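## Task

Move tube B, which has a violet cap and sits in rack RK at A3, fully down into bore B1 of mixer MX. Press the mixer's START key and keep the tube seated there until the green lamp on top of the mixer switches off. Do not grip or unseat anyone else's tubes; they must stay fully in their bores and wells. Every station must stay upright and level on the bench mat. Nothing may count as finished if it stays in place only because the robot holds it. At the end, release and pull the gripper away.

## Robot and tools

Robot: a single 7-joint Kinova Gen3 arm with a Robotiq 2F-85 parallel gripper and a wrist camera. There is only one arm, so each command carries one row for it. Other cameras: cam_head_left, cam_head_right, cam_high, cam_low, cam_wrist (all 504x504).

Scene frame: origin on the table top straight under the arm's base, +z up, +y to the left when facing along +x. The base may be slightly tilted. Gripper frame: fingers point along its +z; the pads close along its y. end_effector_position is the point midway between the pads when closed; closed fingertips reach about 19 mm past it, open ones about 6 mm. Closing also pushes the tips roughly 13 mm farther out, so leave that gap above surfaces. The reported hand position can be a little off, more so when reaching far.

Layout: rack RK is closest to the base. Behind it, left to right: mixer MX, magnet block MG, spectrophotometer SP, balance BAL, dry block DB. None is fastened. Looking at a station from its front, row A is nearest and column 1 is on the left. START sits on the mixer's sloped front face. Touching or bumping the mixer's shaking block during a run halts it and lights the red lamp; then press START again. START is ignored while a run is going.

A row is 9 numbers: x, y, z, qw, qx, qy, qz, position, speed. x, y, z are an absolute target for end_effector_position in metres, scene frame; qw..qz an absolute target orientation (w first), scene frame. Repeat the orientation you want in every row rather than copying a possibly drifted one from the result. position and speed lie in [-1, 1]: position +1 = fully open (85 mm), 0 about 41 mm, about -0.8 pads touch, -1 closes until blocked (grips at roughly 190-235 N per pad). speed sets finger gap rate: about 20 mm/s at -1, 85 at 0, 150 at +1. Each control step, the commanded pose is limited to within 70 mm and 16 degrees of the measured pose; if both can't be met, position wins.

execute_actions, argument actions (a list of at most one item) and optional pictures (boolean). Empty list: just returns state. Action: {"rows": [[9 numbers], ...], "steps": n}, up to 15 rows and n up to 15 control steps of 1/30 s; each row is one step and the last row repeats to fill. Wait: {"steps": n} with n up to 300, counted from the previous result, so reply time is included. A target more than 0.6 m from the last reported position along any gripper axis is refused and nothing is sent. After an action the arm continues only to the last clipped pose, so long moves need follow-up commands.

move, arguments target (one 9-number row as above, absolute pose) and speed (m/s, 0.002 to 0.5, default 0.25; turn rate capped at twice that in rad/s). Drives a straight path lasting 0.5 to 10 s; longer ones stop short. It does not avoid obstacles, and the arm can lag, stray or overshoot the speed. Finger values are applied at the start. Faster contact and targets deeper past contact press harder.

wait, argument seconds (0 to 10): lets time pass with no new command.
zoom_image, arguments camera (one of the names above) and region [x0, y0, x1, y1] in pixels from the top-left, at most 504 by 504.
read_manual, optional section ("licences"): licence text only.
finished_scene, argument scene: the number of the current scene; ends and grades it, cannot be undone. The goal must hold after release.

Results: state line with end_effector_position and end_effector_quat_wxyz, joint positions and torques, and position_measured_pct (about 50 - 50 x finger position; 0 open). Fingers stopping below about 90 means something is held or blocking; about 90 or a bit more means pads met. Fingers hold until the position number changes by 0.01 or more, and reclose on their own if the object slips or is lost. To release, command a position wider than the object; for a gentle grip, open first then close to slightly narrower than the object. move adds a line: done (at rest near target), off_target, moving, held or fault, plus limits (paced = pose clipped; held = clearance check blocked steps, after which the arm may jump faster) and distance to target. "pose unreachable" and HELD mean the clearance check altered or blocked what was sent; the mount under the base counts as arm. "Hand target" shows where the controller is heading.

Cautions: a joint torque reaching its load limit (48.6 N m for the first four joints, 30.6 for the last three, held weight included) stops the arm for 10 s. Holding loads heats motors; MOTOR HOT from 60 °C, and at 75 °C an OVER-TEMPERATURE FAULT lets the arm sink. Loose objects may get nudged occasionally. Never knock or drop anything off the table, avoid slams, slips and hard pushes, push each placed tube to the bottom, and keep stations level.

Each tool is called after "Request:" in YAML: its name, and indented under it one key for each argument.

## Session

Request:
execute_actions:
  actions: []

Scene clock: 0.00 s of 9600.00 s.
end_effector_position=(+0.3199, +0.0337, +0.3662) position_measured_pct=0.0 end_effector_quat_wxyz=(+0.310, +0.943, +0.019, -0.123)
Joint positions: [-0.048  0.502 -0.737  1.629  0.563  1.811  3.827]
Joint velocities: [ 0.001  0.     0.     0.    -0.     0.    -0.001]
Joint torques (N m, as the joint torque sensors report them, + toward a larger angle): no reading
Hand target: +0.320, +0.034, +0.366; +0.310, +0.943, +0.019, -0.123

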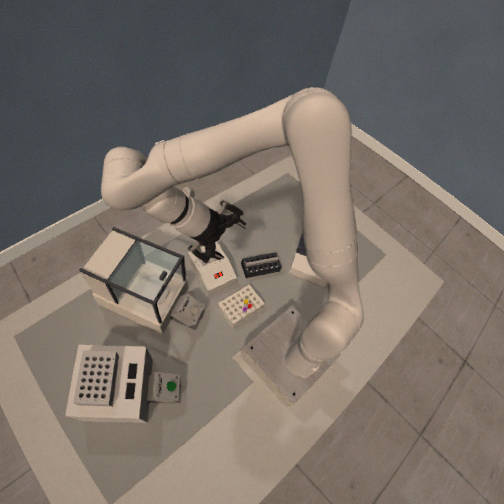

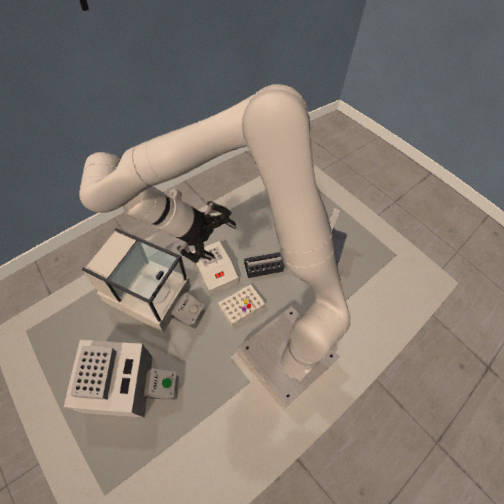

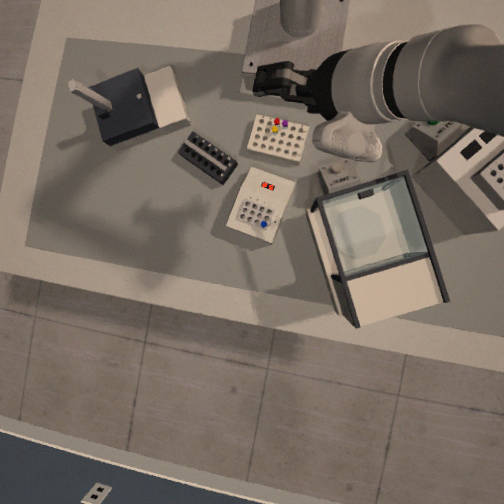

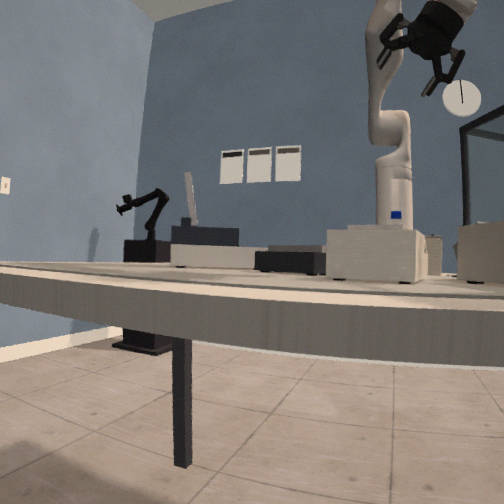

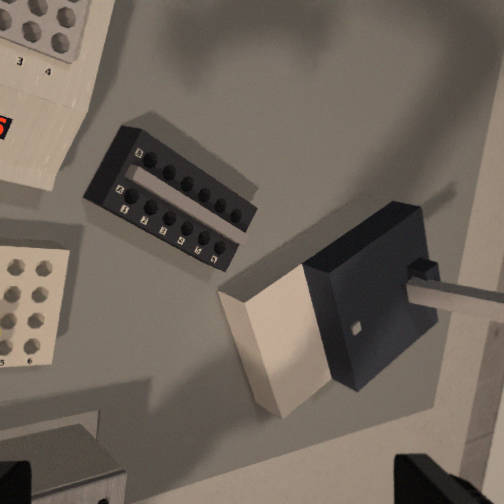

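Request:
move:
  target: [0.25, 0.0, 0.28, 0, 0.7071, 0.7071, 0, 0.0, 0]
  speed: 0.3

Scene clock: 6.63 s of 9600.00 s.
end_effector_position=(+0.2496, -0.0002, +0.2800) position_measured_pct=49.6 end_effector_quat_wxyz=(+0.001, +0.707, +0.708, -0.002)
Joint positions: [ 0.906  0.064 -1.02   2.218  0.084  0.896  6.086]
Joint velocities: [ 0.012 -0.005  0.009  0.004 -0.013 -0.004  0.02 ]
Joint torques (N m, as the joint torque sensors report them, + toward a larger angle): [-0.02 -4.82  0.1  -7.11 -0.28 -0.06  0.1 ]
Hand target: +0.250, -0.001, +0.280; +0.001, +0.707, +0.707, -0.001
Off the commanded pose: 0.000 m, 0 deg.
move: done

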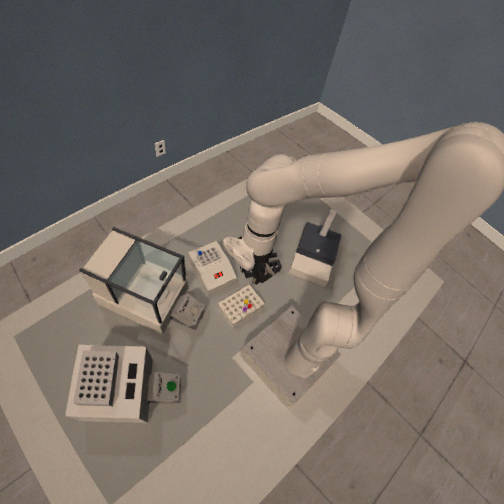

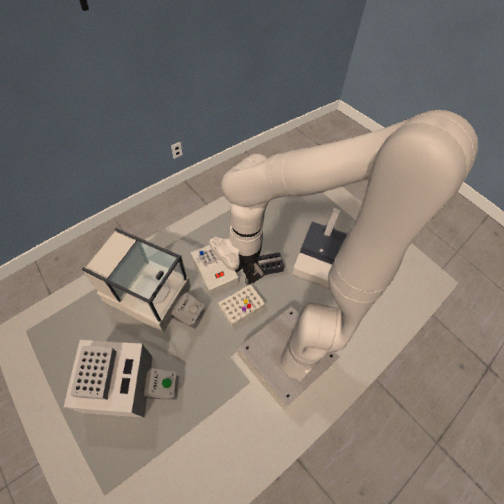

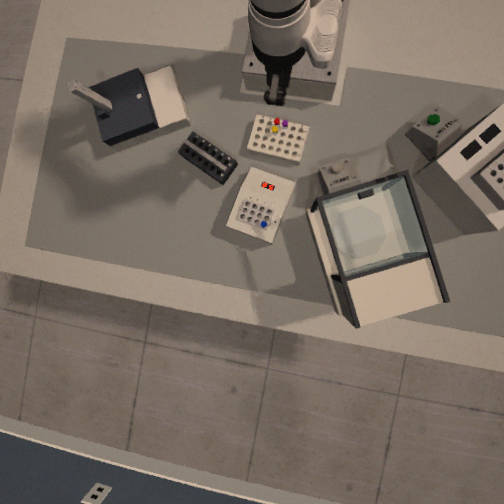

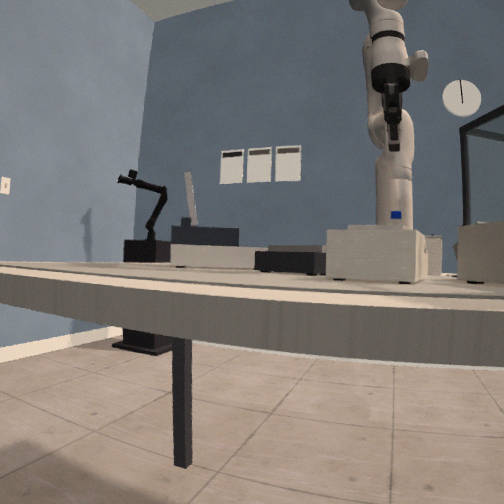

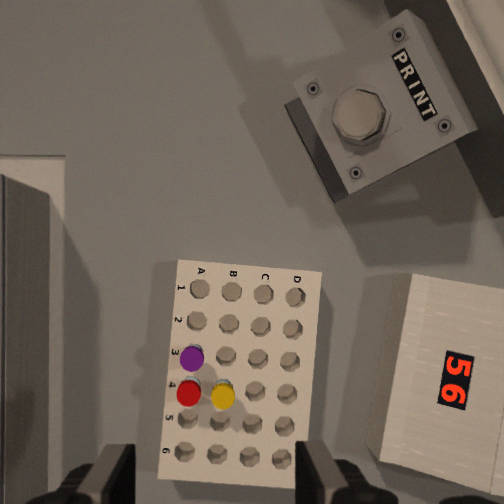

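Request:
move:
  target: [0.227, 0.0, 0.135, 0, 0.7071, 0.7071, 0, 0.0, 0]
  speed: 0.15

Scene clock: 10.50 s of 9600.00 s.
end_effector_position=(+0.2270, +0.0004, +0.1352) position_measured_pct=49.6 end_effector_quat_wxyz=(-0.002, +0.708, +0.707, +0.001)
Joint positions: [ 0.386  0.462 -0.606  2.529  0.869  0.344  5.24 ]
Joint velocities: [-0.044 -0.003  0.024  0.011  0.04  -0.015 -0.052]
Joint torques (N m, as the joint torque sensors report them, + toward a larger angle): [ 0.17 -9.5  -0.7  -1.84  0.13 -0.15 -0.02]
Hand target: +0.227, +0.001, +0.135; -0.001, +0.707, +0.707, +0.001
Off the commanded pose: 0.000 m, 0 deg.
move: done

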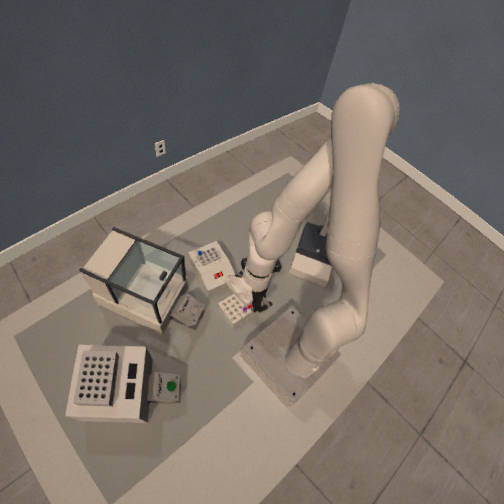

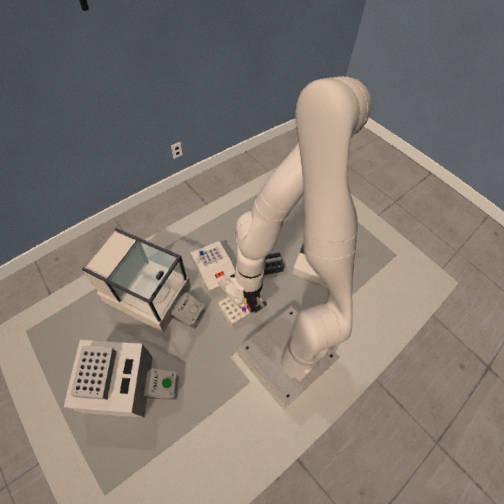

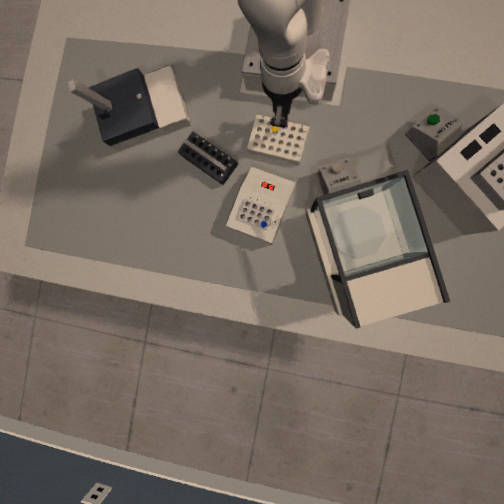

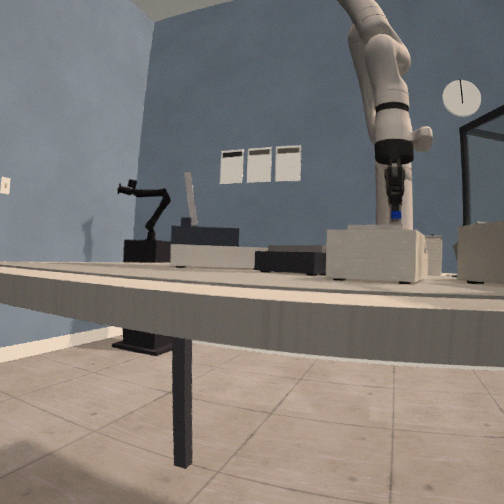

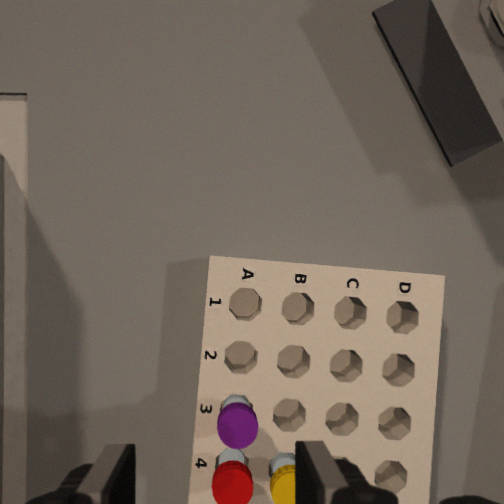

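Request:
move:
  target: [0.232, 0.008, 0.09, 0, 0.7071, 0.7071, 0, 0.0, 0]
  speed: 0.05

Scene clock: 15.00 s of 9600.00 s.
end_effector_position=(+0.2319, +0.0080, +0.0907) position_measured_pct=49.6 end_effector_quat_wxyz=(-0.007, +0.707, +0.707, -0.005)
Joint positions: [ 0.072  0.608 -0.246  2.541  1.396  0.145  4.721]
Joint velocities: [-0.107  0.001  0.121  0.031  0.388 -0.069 -0.394]
Joint torques (N m, as the joint torque sensors report them, + toward a larger angle): [ -0.71 -11.1    0.14  -0.08   0.07   0.23   0.35]
Hand target: +0.232, +0.008, +0.090; -0.006, +0.707, +0.707, -0.004
Off the commanded pose: 0.001 m, 1 deg.
move: done

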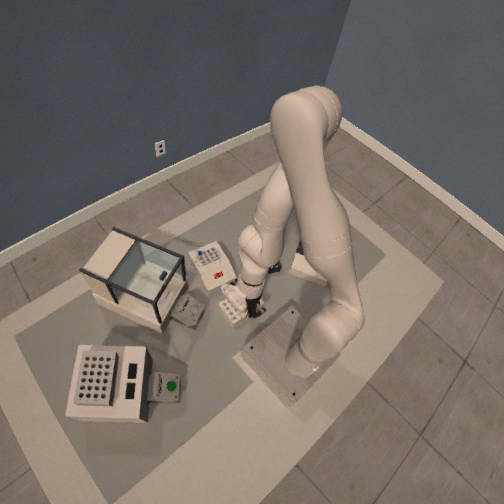

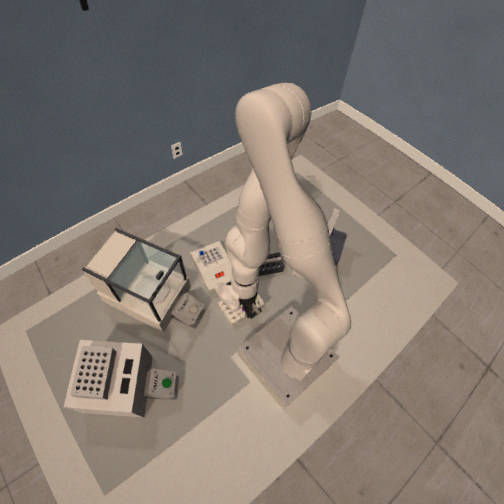

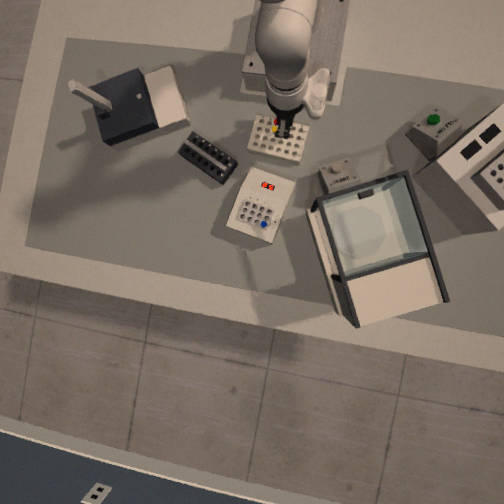

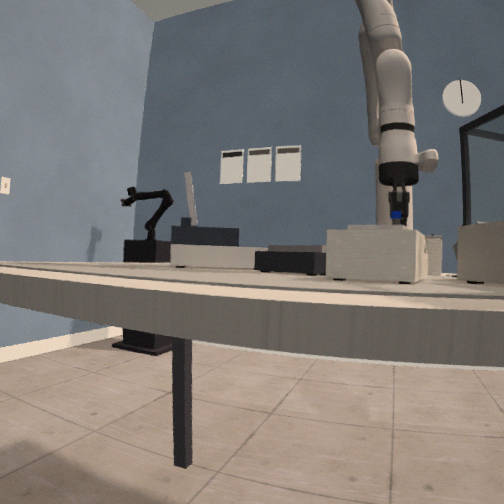

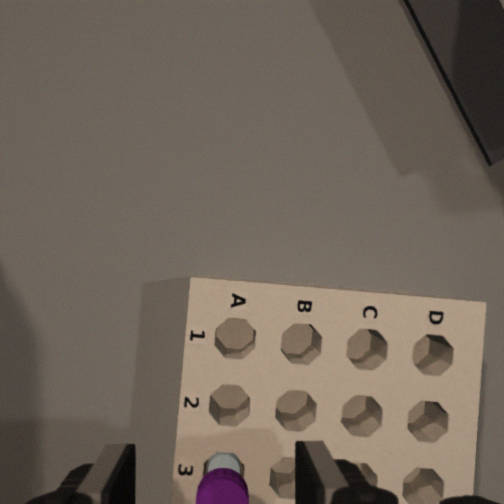

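Request:
execute_actions:
  actions:
    - {"rows": [[0.232, 0.008, 0.09, 0, 0.7071, 0.7071, 0, -1, 0]], "steps": 15}
  pictures: false

Request:
move:
  target: [0.232, 0.008, 0.24, 0, 0.7071, 0.7071, 0, -1, 0]
  speed: 0.1

Scene clock: 18.07 s of 9600.00 s.
end_effector_position=(+0.2321, +0.0080, +0.0904) position_measured_pct=83.7 end_effector_quat_wxyz=(-0.001, +0.707, +0.707, -0.001)
Joint positions: [ 0.07   0.609 -0.251  2.552  1.565  0.15   4.548]
Joint velocities: [ 0.051 -0.002 -0.076  0.02   0.181  0.046 -0.194]
Joint torques (N m, as the joint torque sensors report them, + toward a larger angle): [-0.05 -9.28 -0.32 -0.84 -0.24  0.2   0.34]
Hand target: +0.232, +0.008, +0.090; -0.001, +0.707, +0.707, -0.001
Off the commanded pose: 0.000 m, 0 deg.
Steps of this call (steps 1 to 77: nothing new was sent; steps 78 to 92: all 15 steps of this action). Readings (end_effector_position | what the end effector reports):
78: (+0.2317, +0.0084, +0.0904) | position_measured_pct=49.6
79: (+0.2317, +0.0084, +0.0904) | position_measured_pct=50.4
81: (+0.2320, +0.0082, +0.0904) | position_measured_pct=54.8
85: (+0.2321, +0.0079, +0.0903) | position_measured_pct=65.9
92: the state above

Scene clock: 20.37 s of 9600.00 s.
end_effector_position=(+0.2325, +0.0073, +0.2398) position_measured_pct=84.9 end_effector_quat_wxyz=(+0.002, +0.707, +0.707, -0.001)
Joint positions: [ 0.486  0.092 -0.65   2.352  0.105  0.72   6.01 ]
Joint velocities: [ 0.016 -0.001  0.013 -0.003 -0.015  0.003  0.027]
Joint torques (N m, as the joint torque sensors report them, + toward a larger angle): [ 0.09 -5.93  0.06 -5.53 -0.01  0.41  0.43]
Hand target: +0.233, +0.007, +0.240; +0.002, +0.707, +0.707, -0.001
Off the commanded pose: 0.001 m, 0 deg.
move: done

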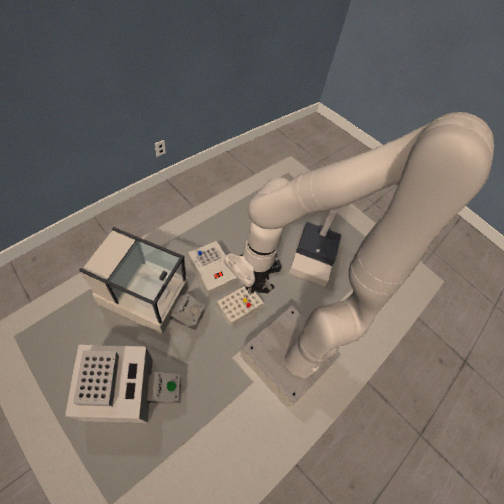

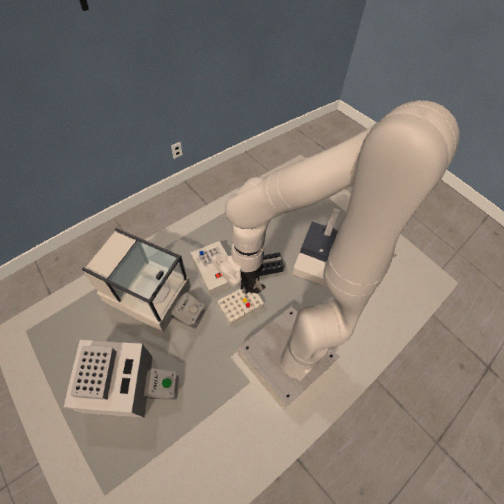

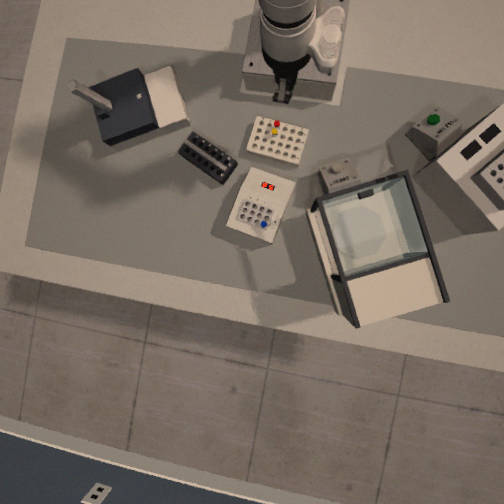

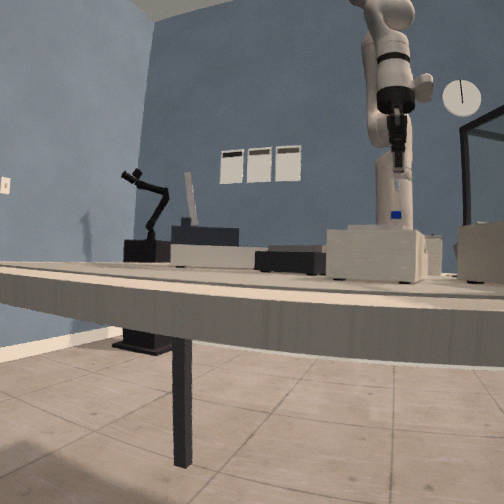

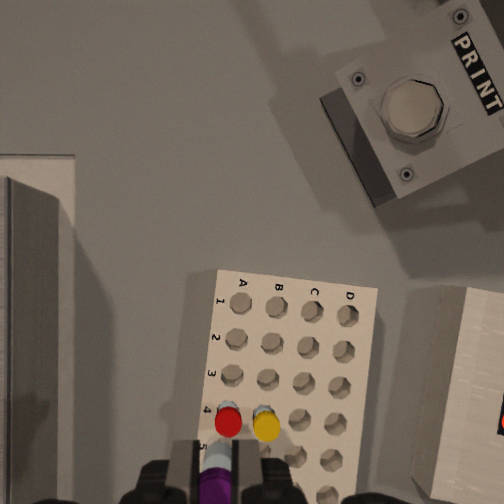

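Request:
move:
  target: [0.25, 0.40, 0.36, 0, 0.7071, 0.7071, 0, -1, 0]
  speed: 0.25

Scene clock: 26.40 s of 9600.00 s.
end_effector_position=(+0.2503, +0.4007, +0.3604) position_measured_pct=84.9 end_effector_quat_wxyz=(-0.001, +0.708, +0.706, +0.002)
Joint positions: [-0.523  0.532 -0.846  1.402  0.399  1.387  4.875]
Joint velocities: [-0.005  0.005  0.    -0.003  0.002  0.002  0.   ]
Joint torques (N m, as the joint torque sensors report them, + toward a larger angle): [ -0.62 -16.26  -2.56  -8.54  -0.03  -0.32   0.34]
Hand target: +0.250, +0.401, +0.360; -0.001, +0.708, +0.706, +0.002
Off the commanded pose: 0.001 m, 0 deg.
move: done

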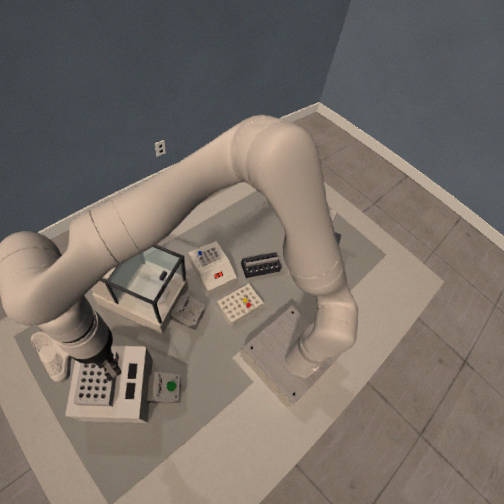

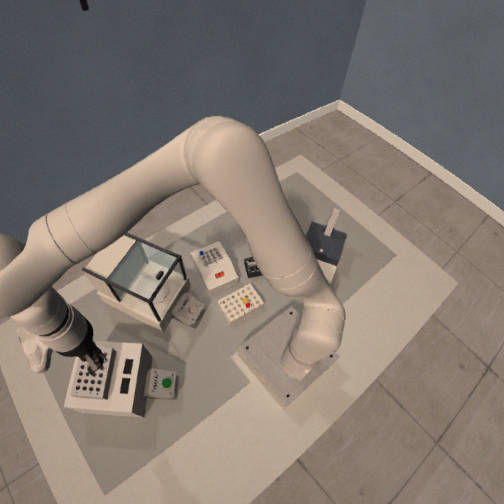

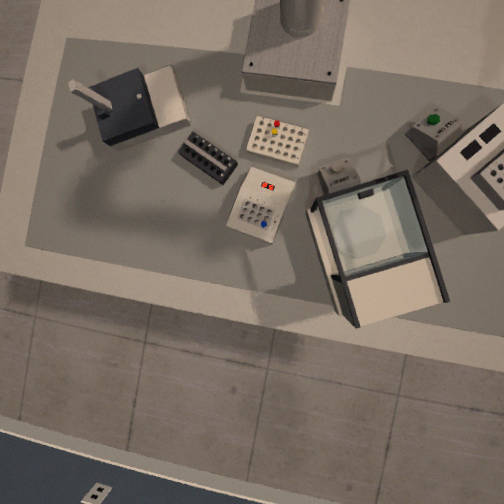

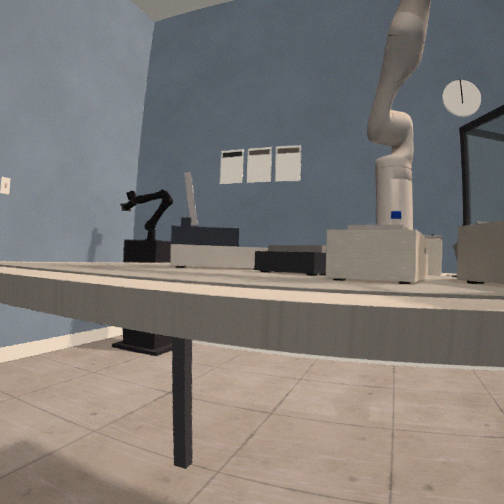

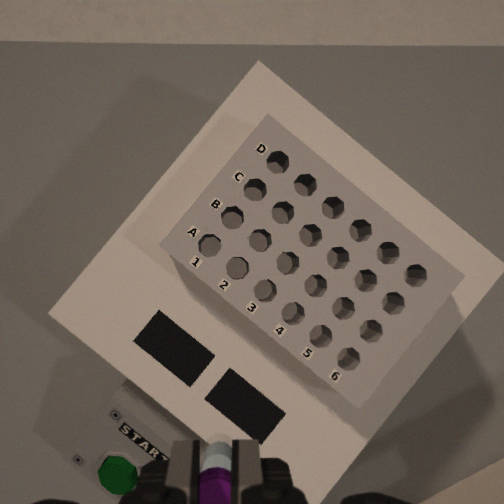

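Request:
move:
  target: [0.247, 0.476, 0.27, 0, 0.7071, 0.7071, 0, -1, 0]
  speed: 0.12

Scene clock: 30.67 s of 9600.00 s.
end_effector_position=(+0.2471, +0.4761, +0.2703) position_measured_pct=84.9 end_effector_quat_wxyz=(-0.000, +0.707, +0.707, +0.000)
Joint positions: [-0.698  0.75  -0.774  1.329  0.522  1.276  4.762]
Joint velocities: [-0.004  0.004  0.    -0.002  0.002  0.    -0.001]
Joint torques (N m, as the joint torque sensors report them, + toward a larger angle): [ -0.38 -19.92  -3.51  -7.68  -0.44  -0.11   0.4 ]
Hand target: +0.247, +0.476, +0.270; -0.000, +0.707, +0.707, +0.000
Off the commanded pose: 0.000 m, 0 deg.
move: done

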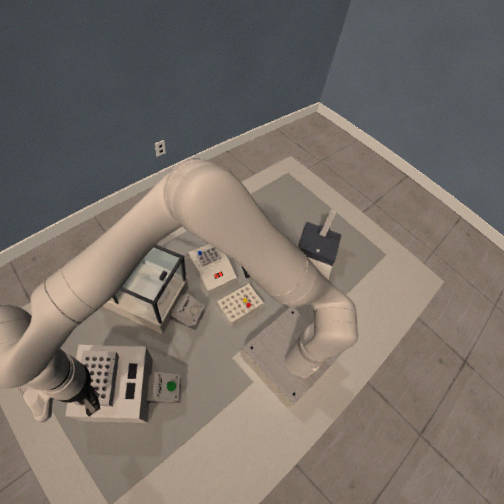

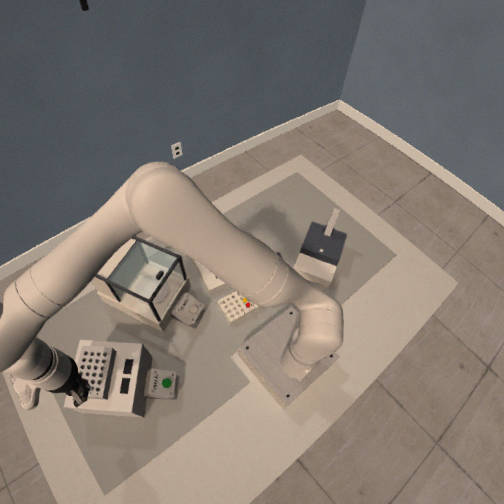

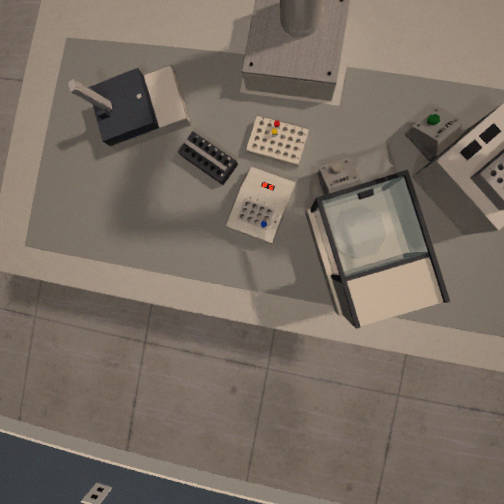

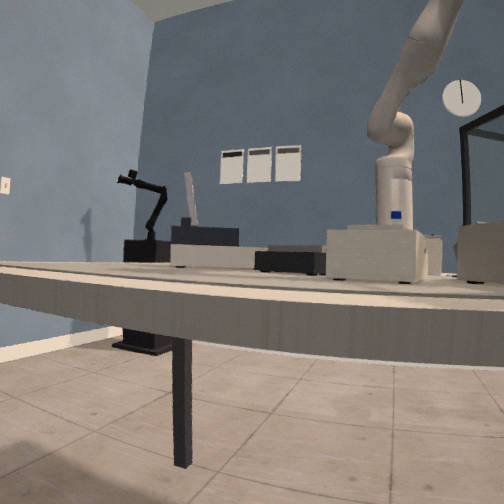

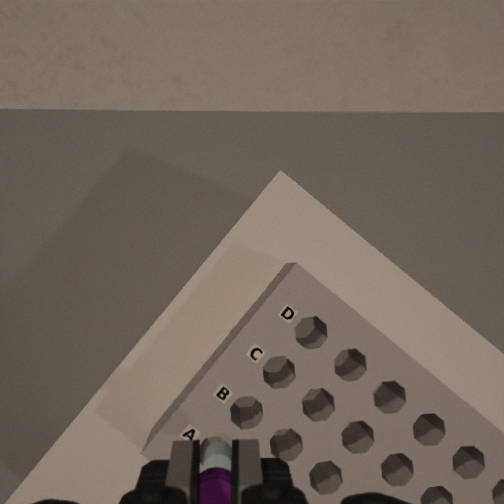

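Request:
move:
  target: [0.253, 0.465, 0.24, 0, 0.7071, 0.7071, 0, -1, 0]
  speed: 0.04

Request:
zoom_image:
  camera: "cam_head_right"
  region: [50, 340, 150, 420]

Scene clock: 34.97 s of 9600.00 s.
end_effector_position=(+0.2502, +0.4702, +0.2517) position_measured_pct=84.9 end_effector_quat_wxyz=(-0.004, +0.706, +0.708, +0.008)
Joint positions: [-0.674  0.752 -0.773  1.396  0.541  1.199  4.752]
Joint velocities: [ 0.002 -0.005 -0.001  0.007  0.002 -0.008 -0.005]
Joint torques (N m, as the joint torque sensors report them, + toward a larger angle): [ 1.98 -4.89  2.   -2.11  1.96 -1.74  0.22]
Hand target: +0.253, +0.465, +0.240; -0.000, +0.707, +0.707, -0.000
Off the commanded pose: 0.013 m, 1 deg.
move: off_target

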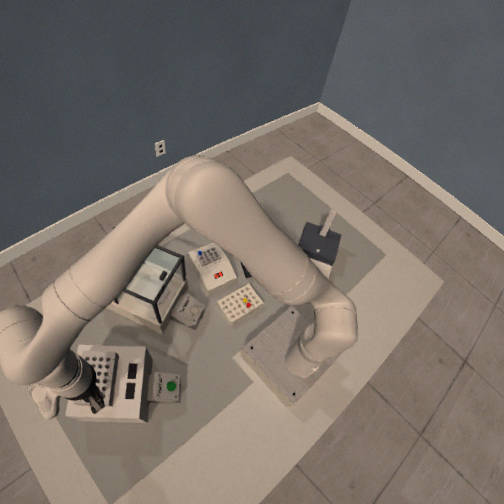

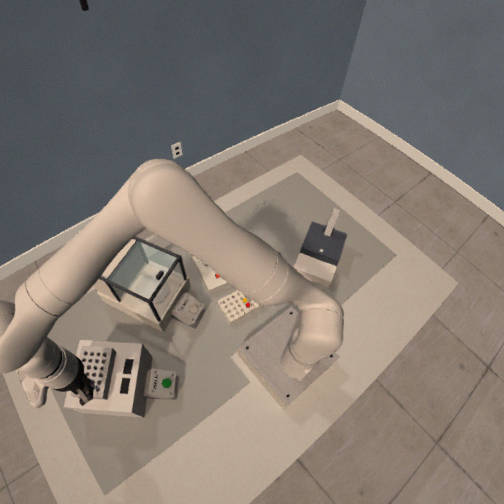

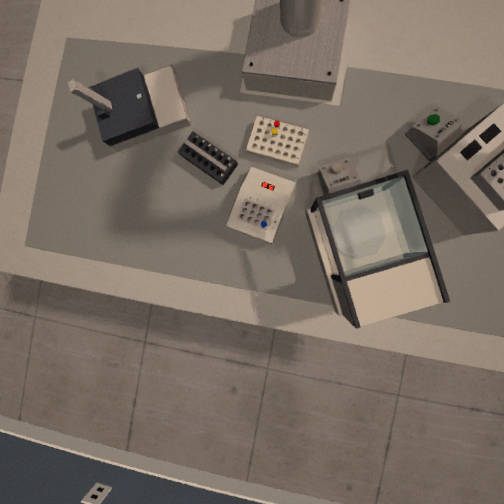

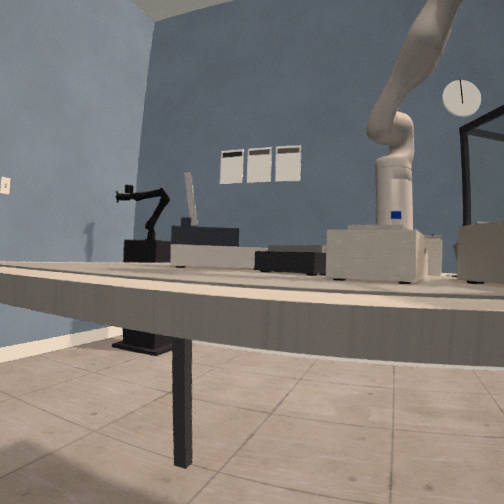

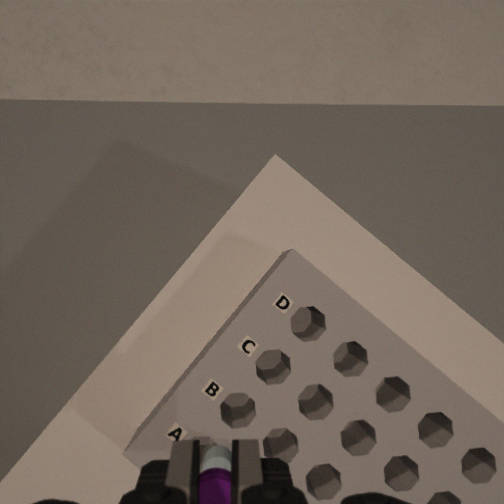

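Region (50, 340, 150, 420) of cam_head_right's 504x504 image, scaled by 5.040, with more detail than that image has; it fills the top 403 rows of this view, and the rest is white.

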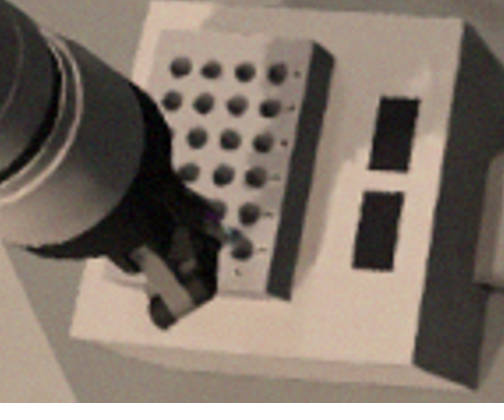

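Request:
move:
  target: [0.253, 0.465, 0.26, 0, 0.7071, 0.7071, 0, -1, 0]
  speed: 0.03

Scene clock: 40.37 s of 9600.00 s.
end_effector_position=(+0.2530, +0.4650, +0.2599) position_measured_pct=84.9 end_effector_quat_wxyz=(+0.000, +0.707, +0.707, +0.000)
Joint positions: [-0.67   0.747 -0.773  1.374  0.528  1.239  4.767]
Joint velocities: [ 0.001 -0.     0.001 -0.004 -0.001  0.004  0.002]
Joint torques (N m, as the joint torque sensors report them, + toward a larger angle): [ -0.2  -19.84  -3.42  -7.53   0.02  -0.28   0.3 ]
Hand target: +0.253, +0.465, +0.260; +0.000, +0.707, +0.707, +0.000
Off the commanded pose: 0.000 m, 0 deg.
move: done

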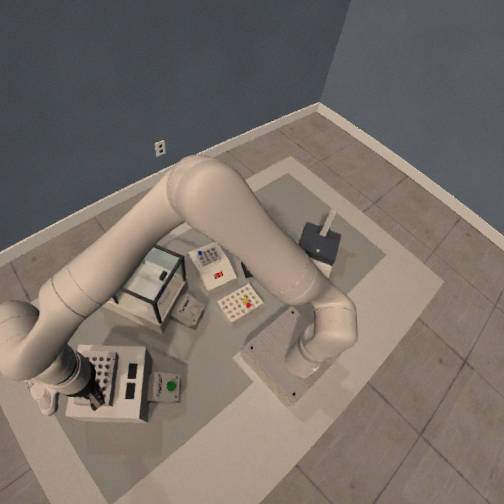

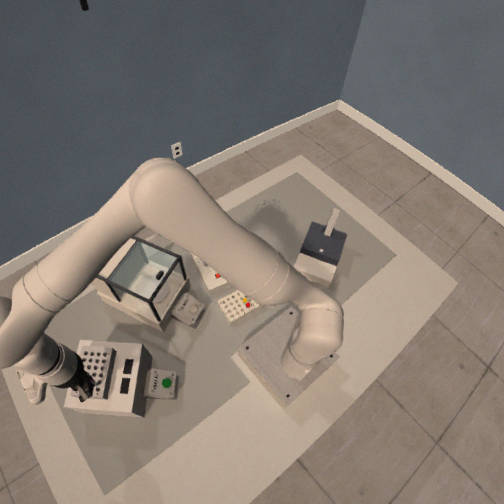

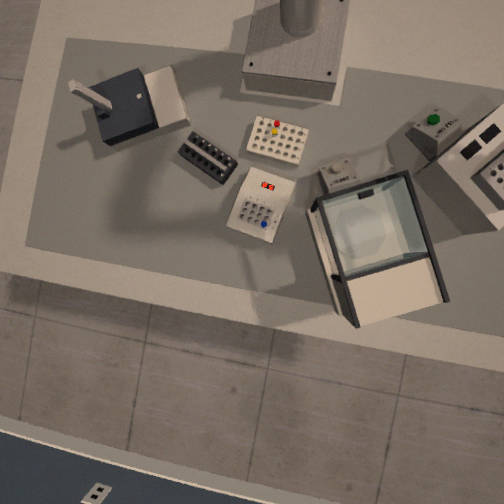

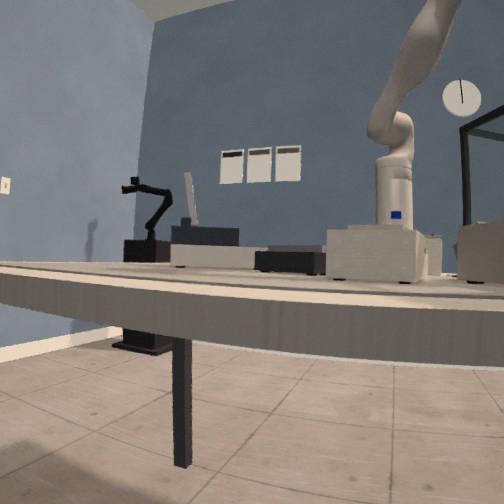

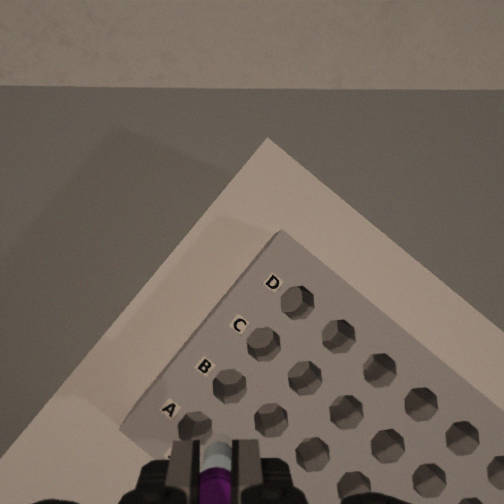

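Request:
move:
  target: [0.253, 0.466, 0.243, 0, 0.7071, 0.7071, 0, -1, 0]
  speed: 0.02

Scene clock: 43.60 s of 9600.00 s.
end_effector_position=(+0.2530, +0.4684, +0.2521) position_measured_pct=84.9 end_effector_quat_wxyz=(-0.001, +0.707, +0.707, +0.007)
Joint positions: [-0.673  0.754 -0.771  1.39   0.542  1.208  4.754]
Joint velocities: [ 0.001 -0.    -0.002  0.002  0.004 -0.003 -0.002]
Joint torques (N m, as the joint torque sensors report them, + toward a larger angle): [ 0.   -8.28 -1.36 -3.4   1.06 -2.43 -0.03]
Hand target: +0.253, +0.466, +0.243; -0.000, +0.707, +0.707, -0.000
Off the commanded pose: 0.009 m, 1 deg.
move: off_target

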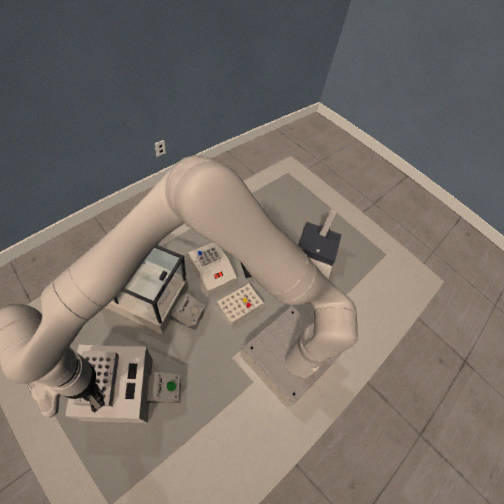

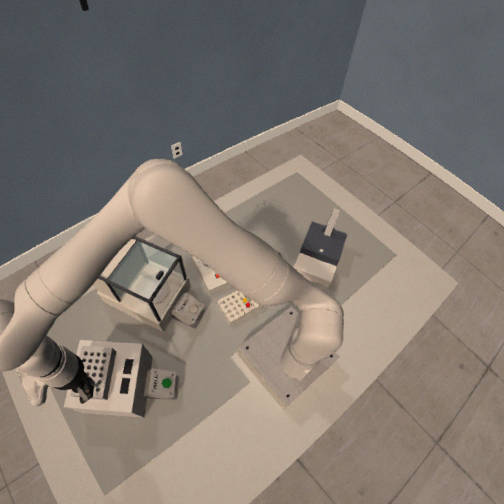

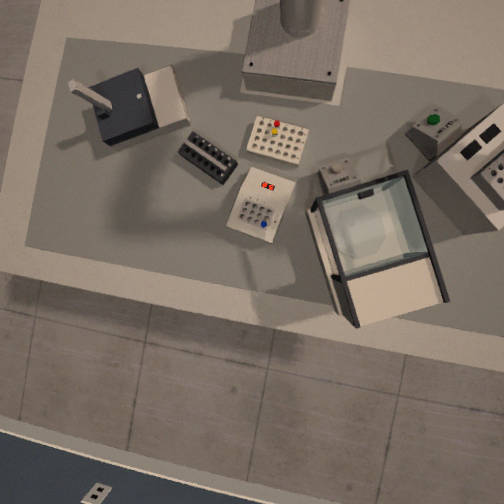

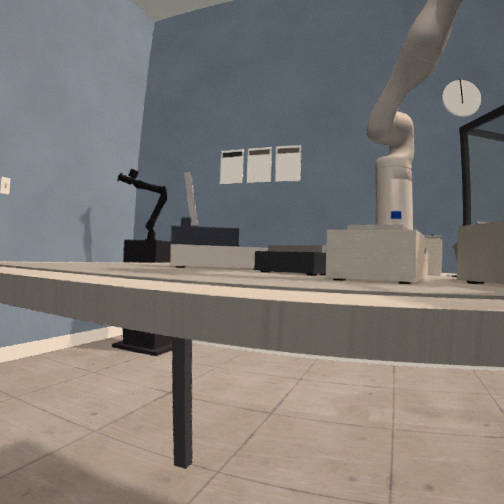

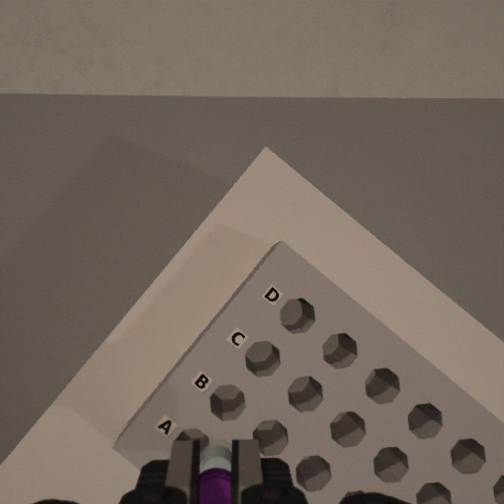

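Request:
move:
  target: [0.253, 0.480, 0.262, 0, 0.7071, 0.7071, 0, -1, 0]
  speed: 0.03

Request:
zoom_image:
  camera: "cam_head_right"
  region: [60, 350, 140, 420]

Scene clock: 48.37 s of 9600.00 s.
end_effector_position=(+0.2532, +0.4799, +0.2621) position_measured_pct=84.9 end_effector_quat_wxyz=(+0.000, +0.707, +0.707, +0.000)
Joint positions: [-0.7    0.771 -0.768  1.316  0.533  1.27   4.766]
Joint velocities: [-0.004  0.003 -0.001 -0.005 -0.001  0.005  0.   ]
Joint torques (N m, as the joint torque sensors report them, + toward a larger angle): [ -0.01 -20.61  -3.54  -7.64   0.08  -0.35   0.13]
Hand target: +0.253, +0.480, +0.262; +0.000, +0.707, +0.707, +0.000
Off the commanded pose: 0.000 m, 0 deg.
move: done

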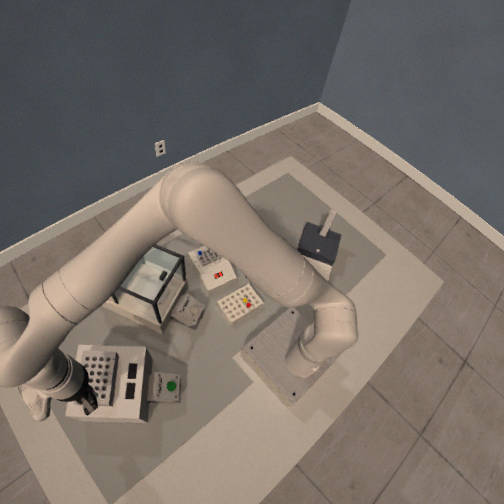

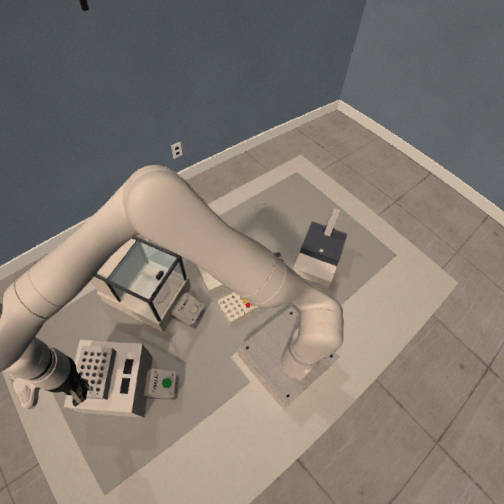

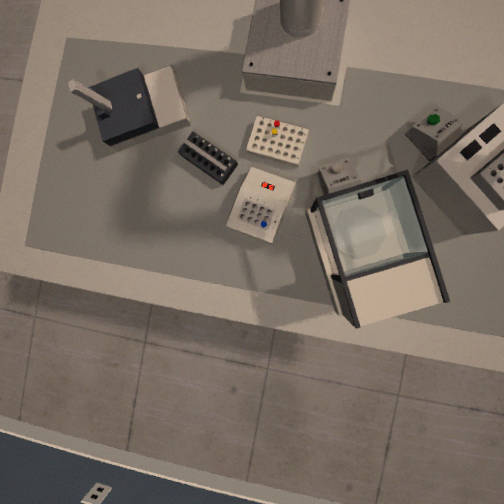

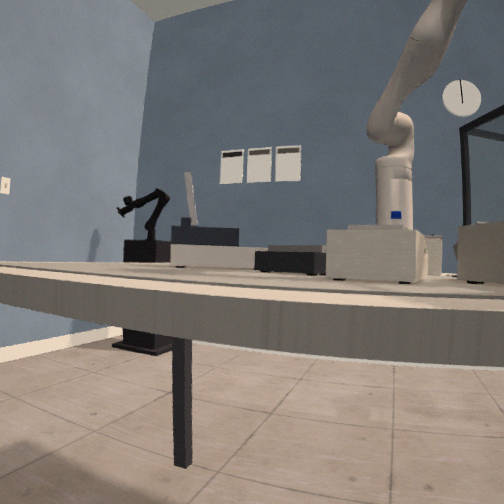

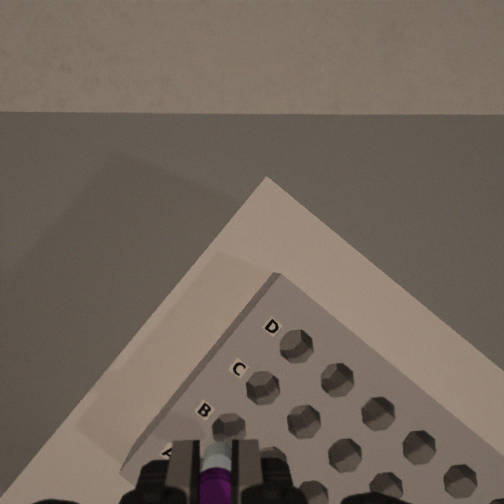

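Region (60, 350, 140, 420) of cam_head_right's 504x504 image, scaled by 6.300, with more detail than that image has; it fills the top 441 rows of this view, and the rest is white.

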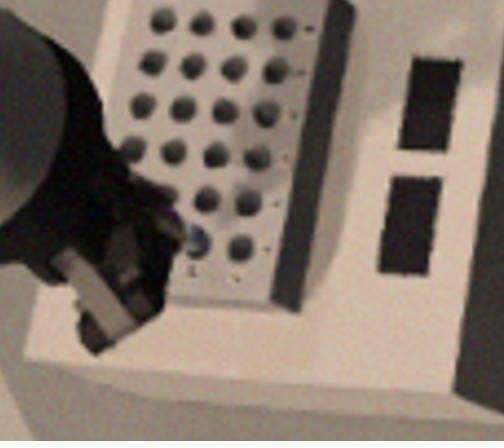

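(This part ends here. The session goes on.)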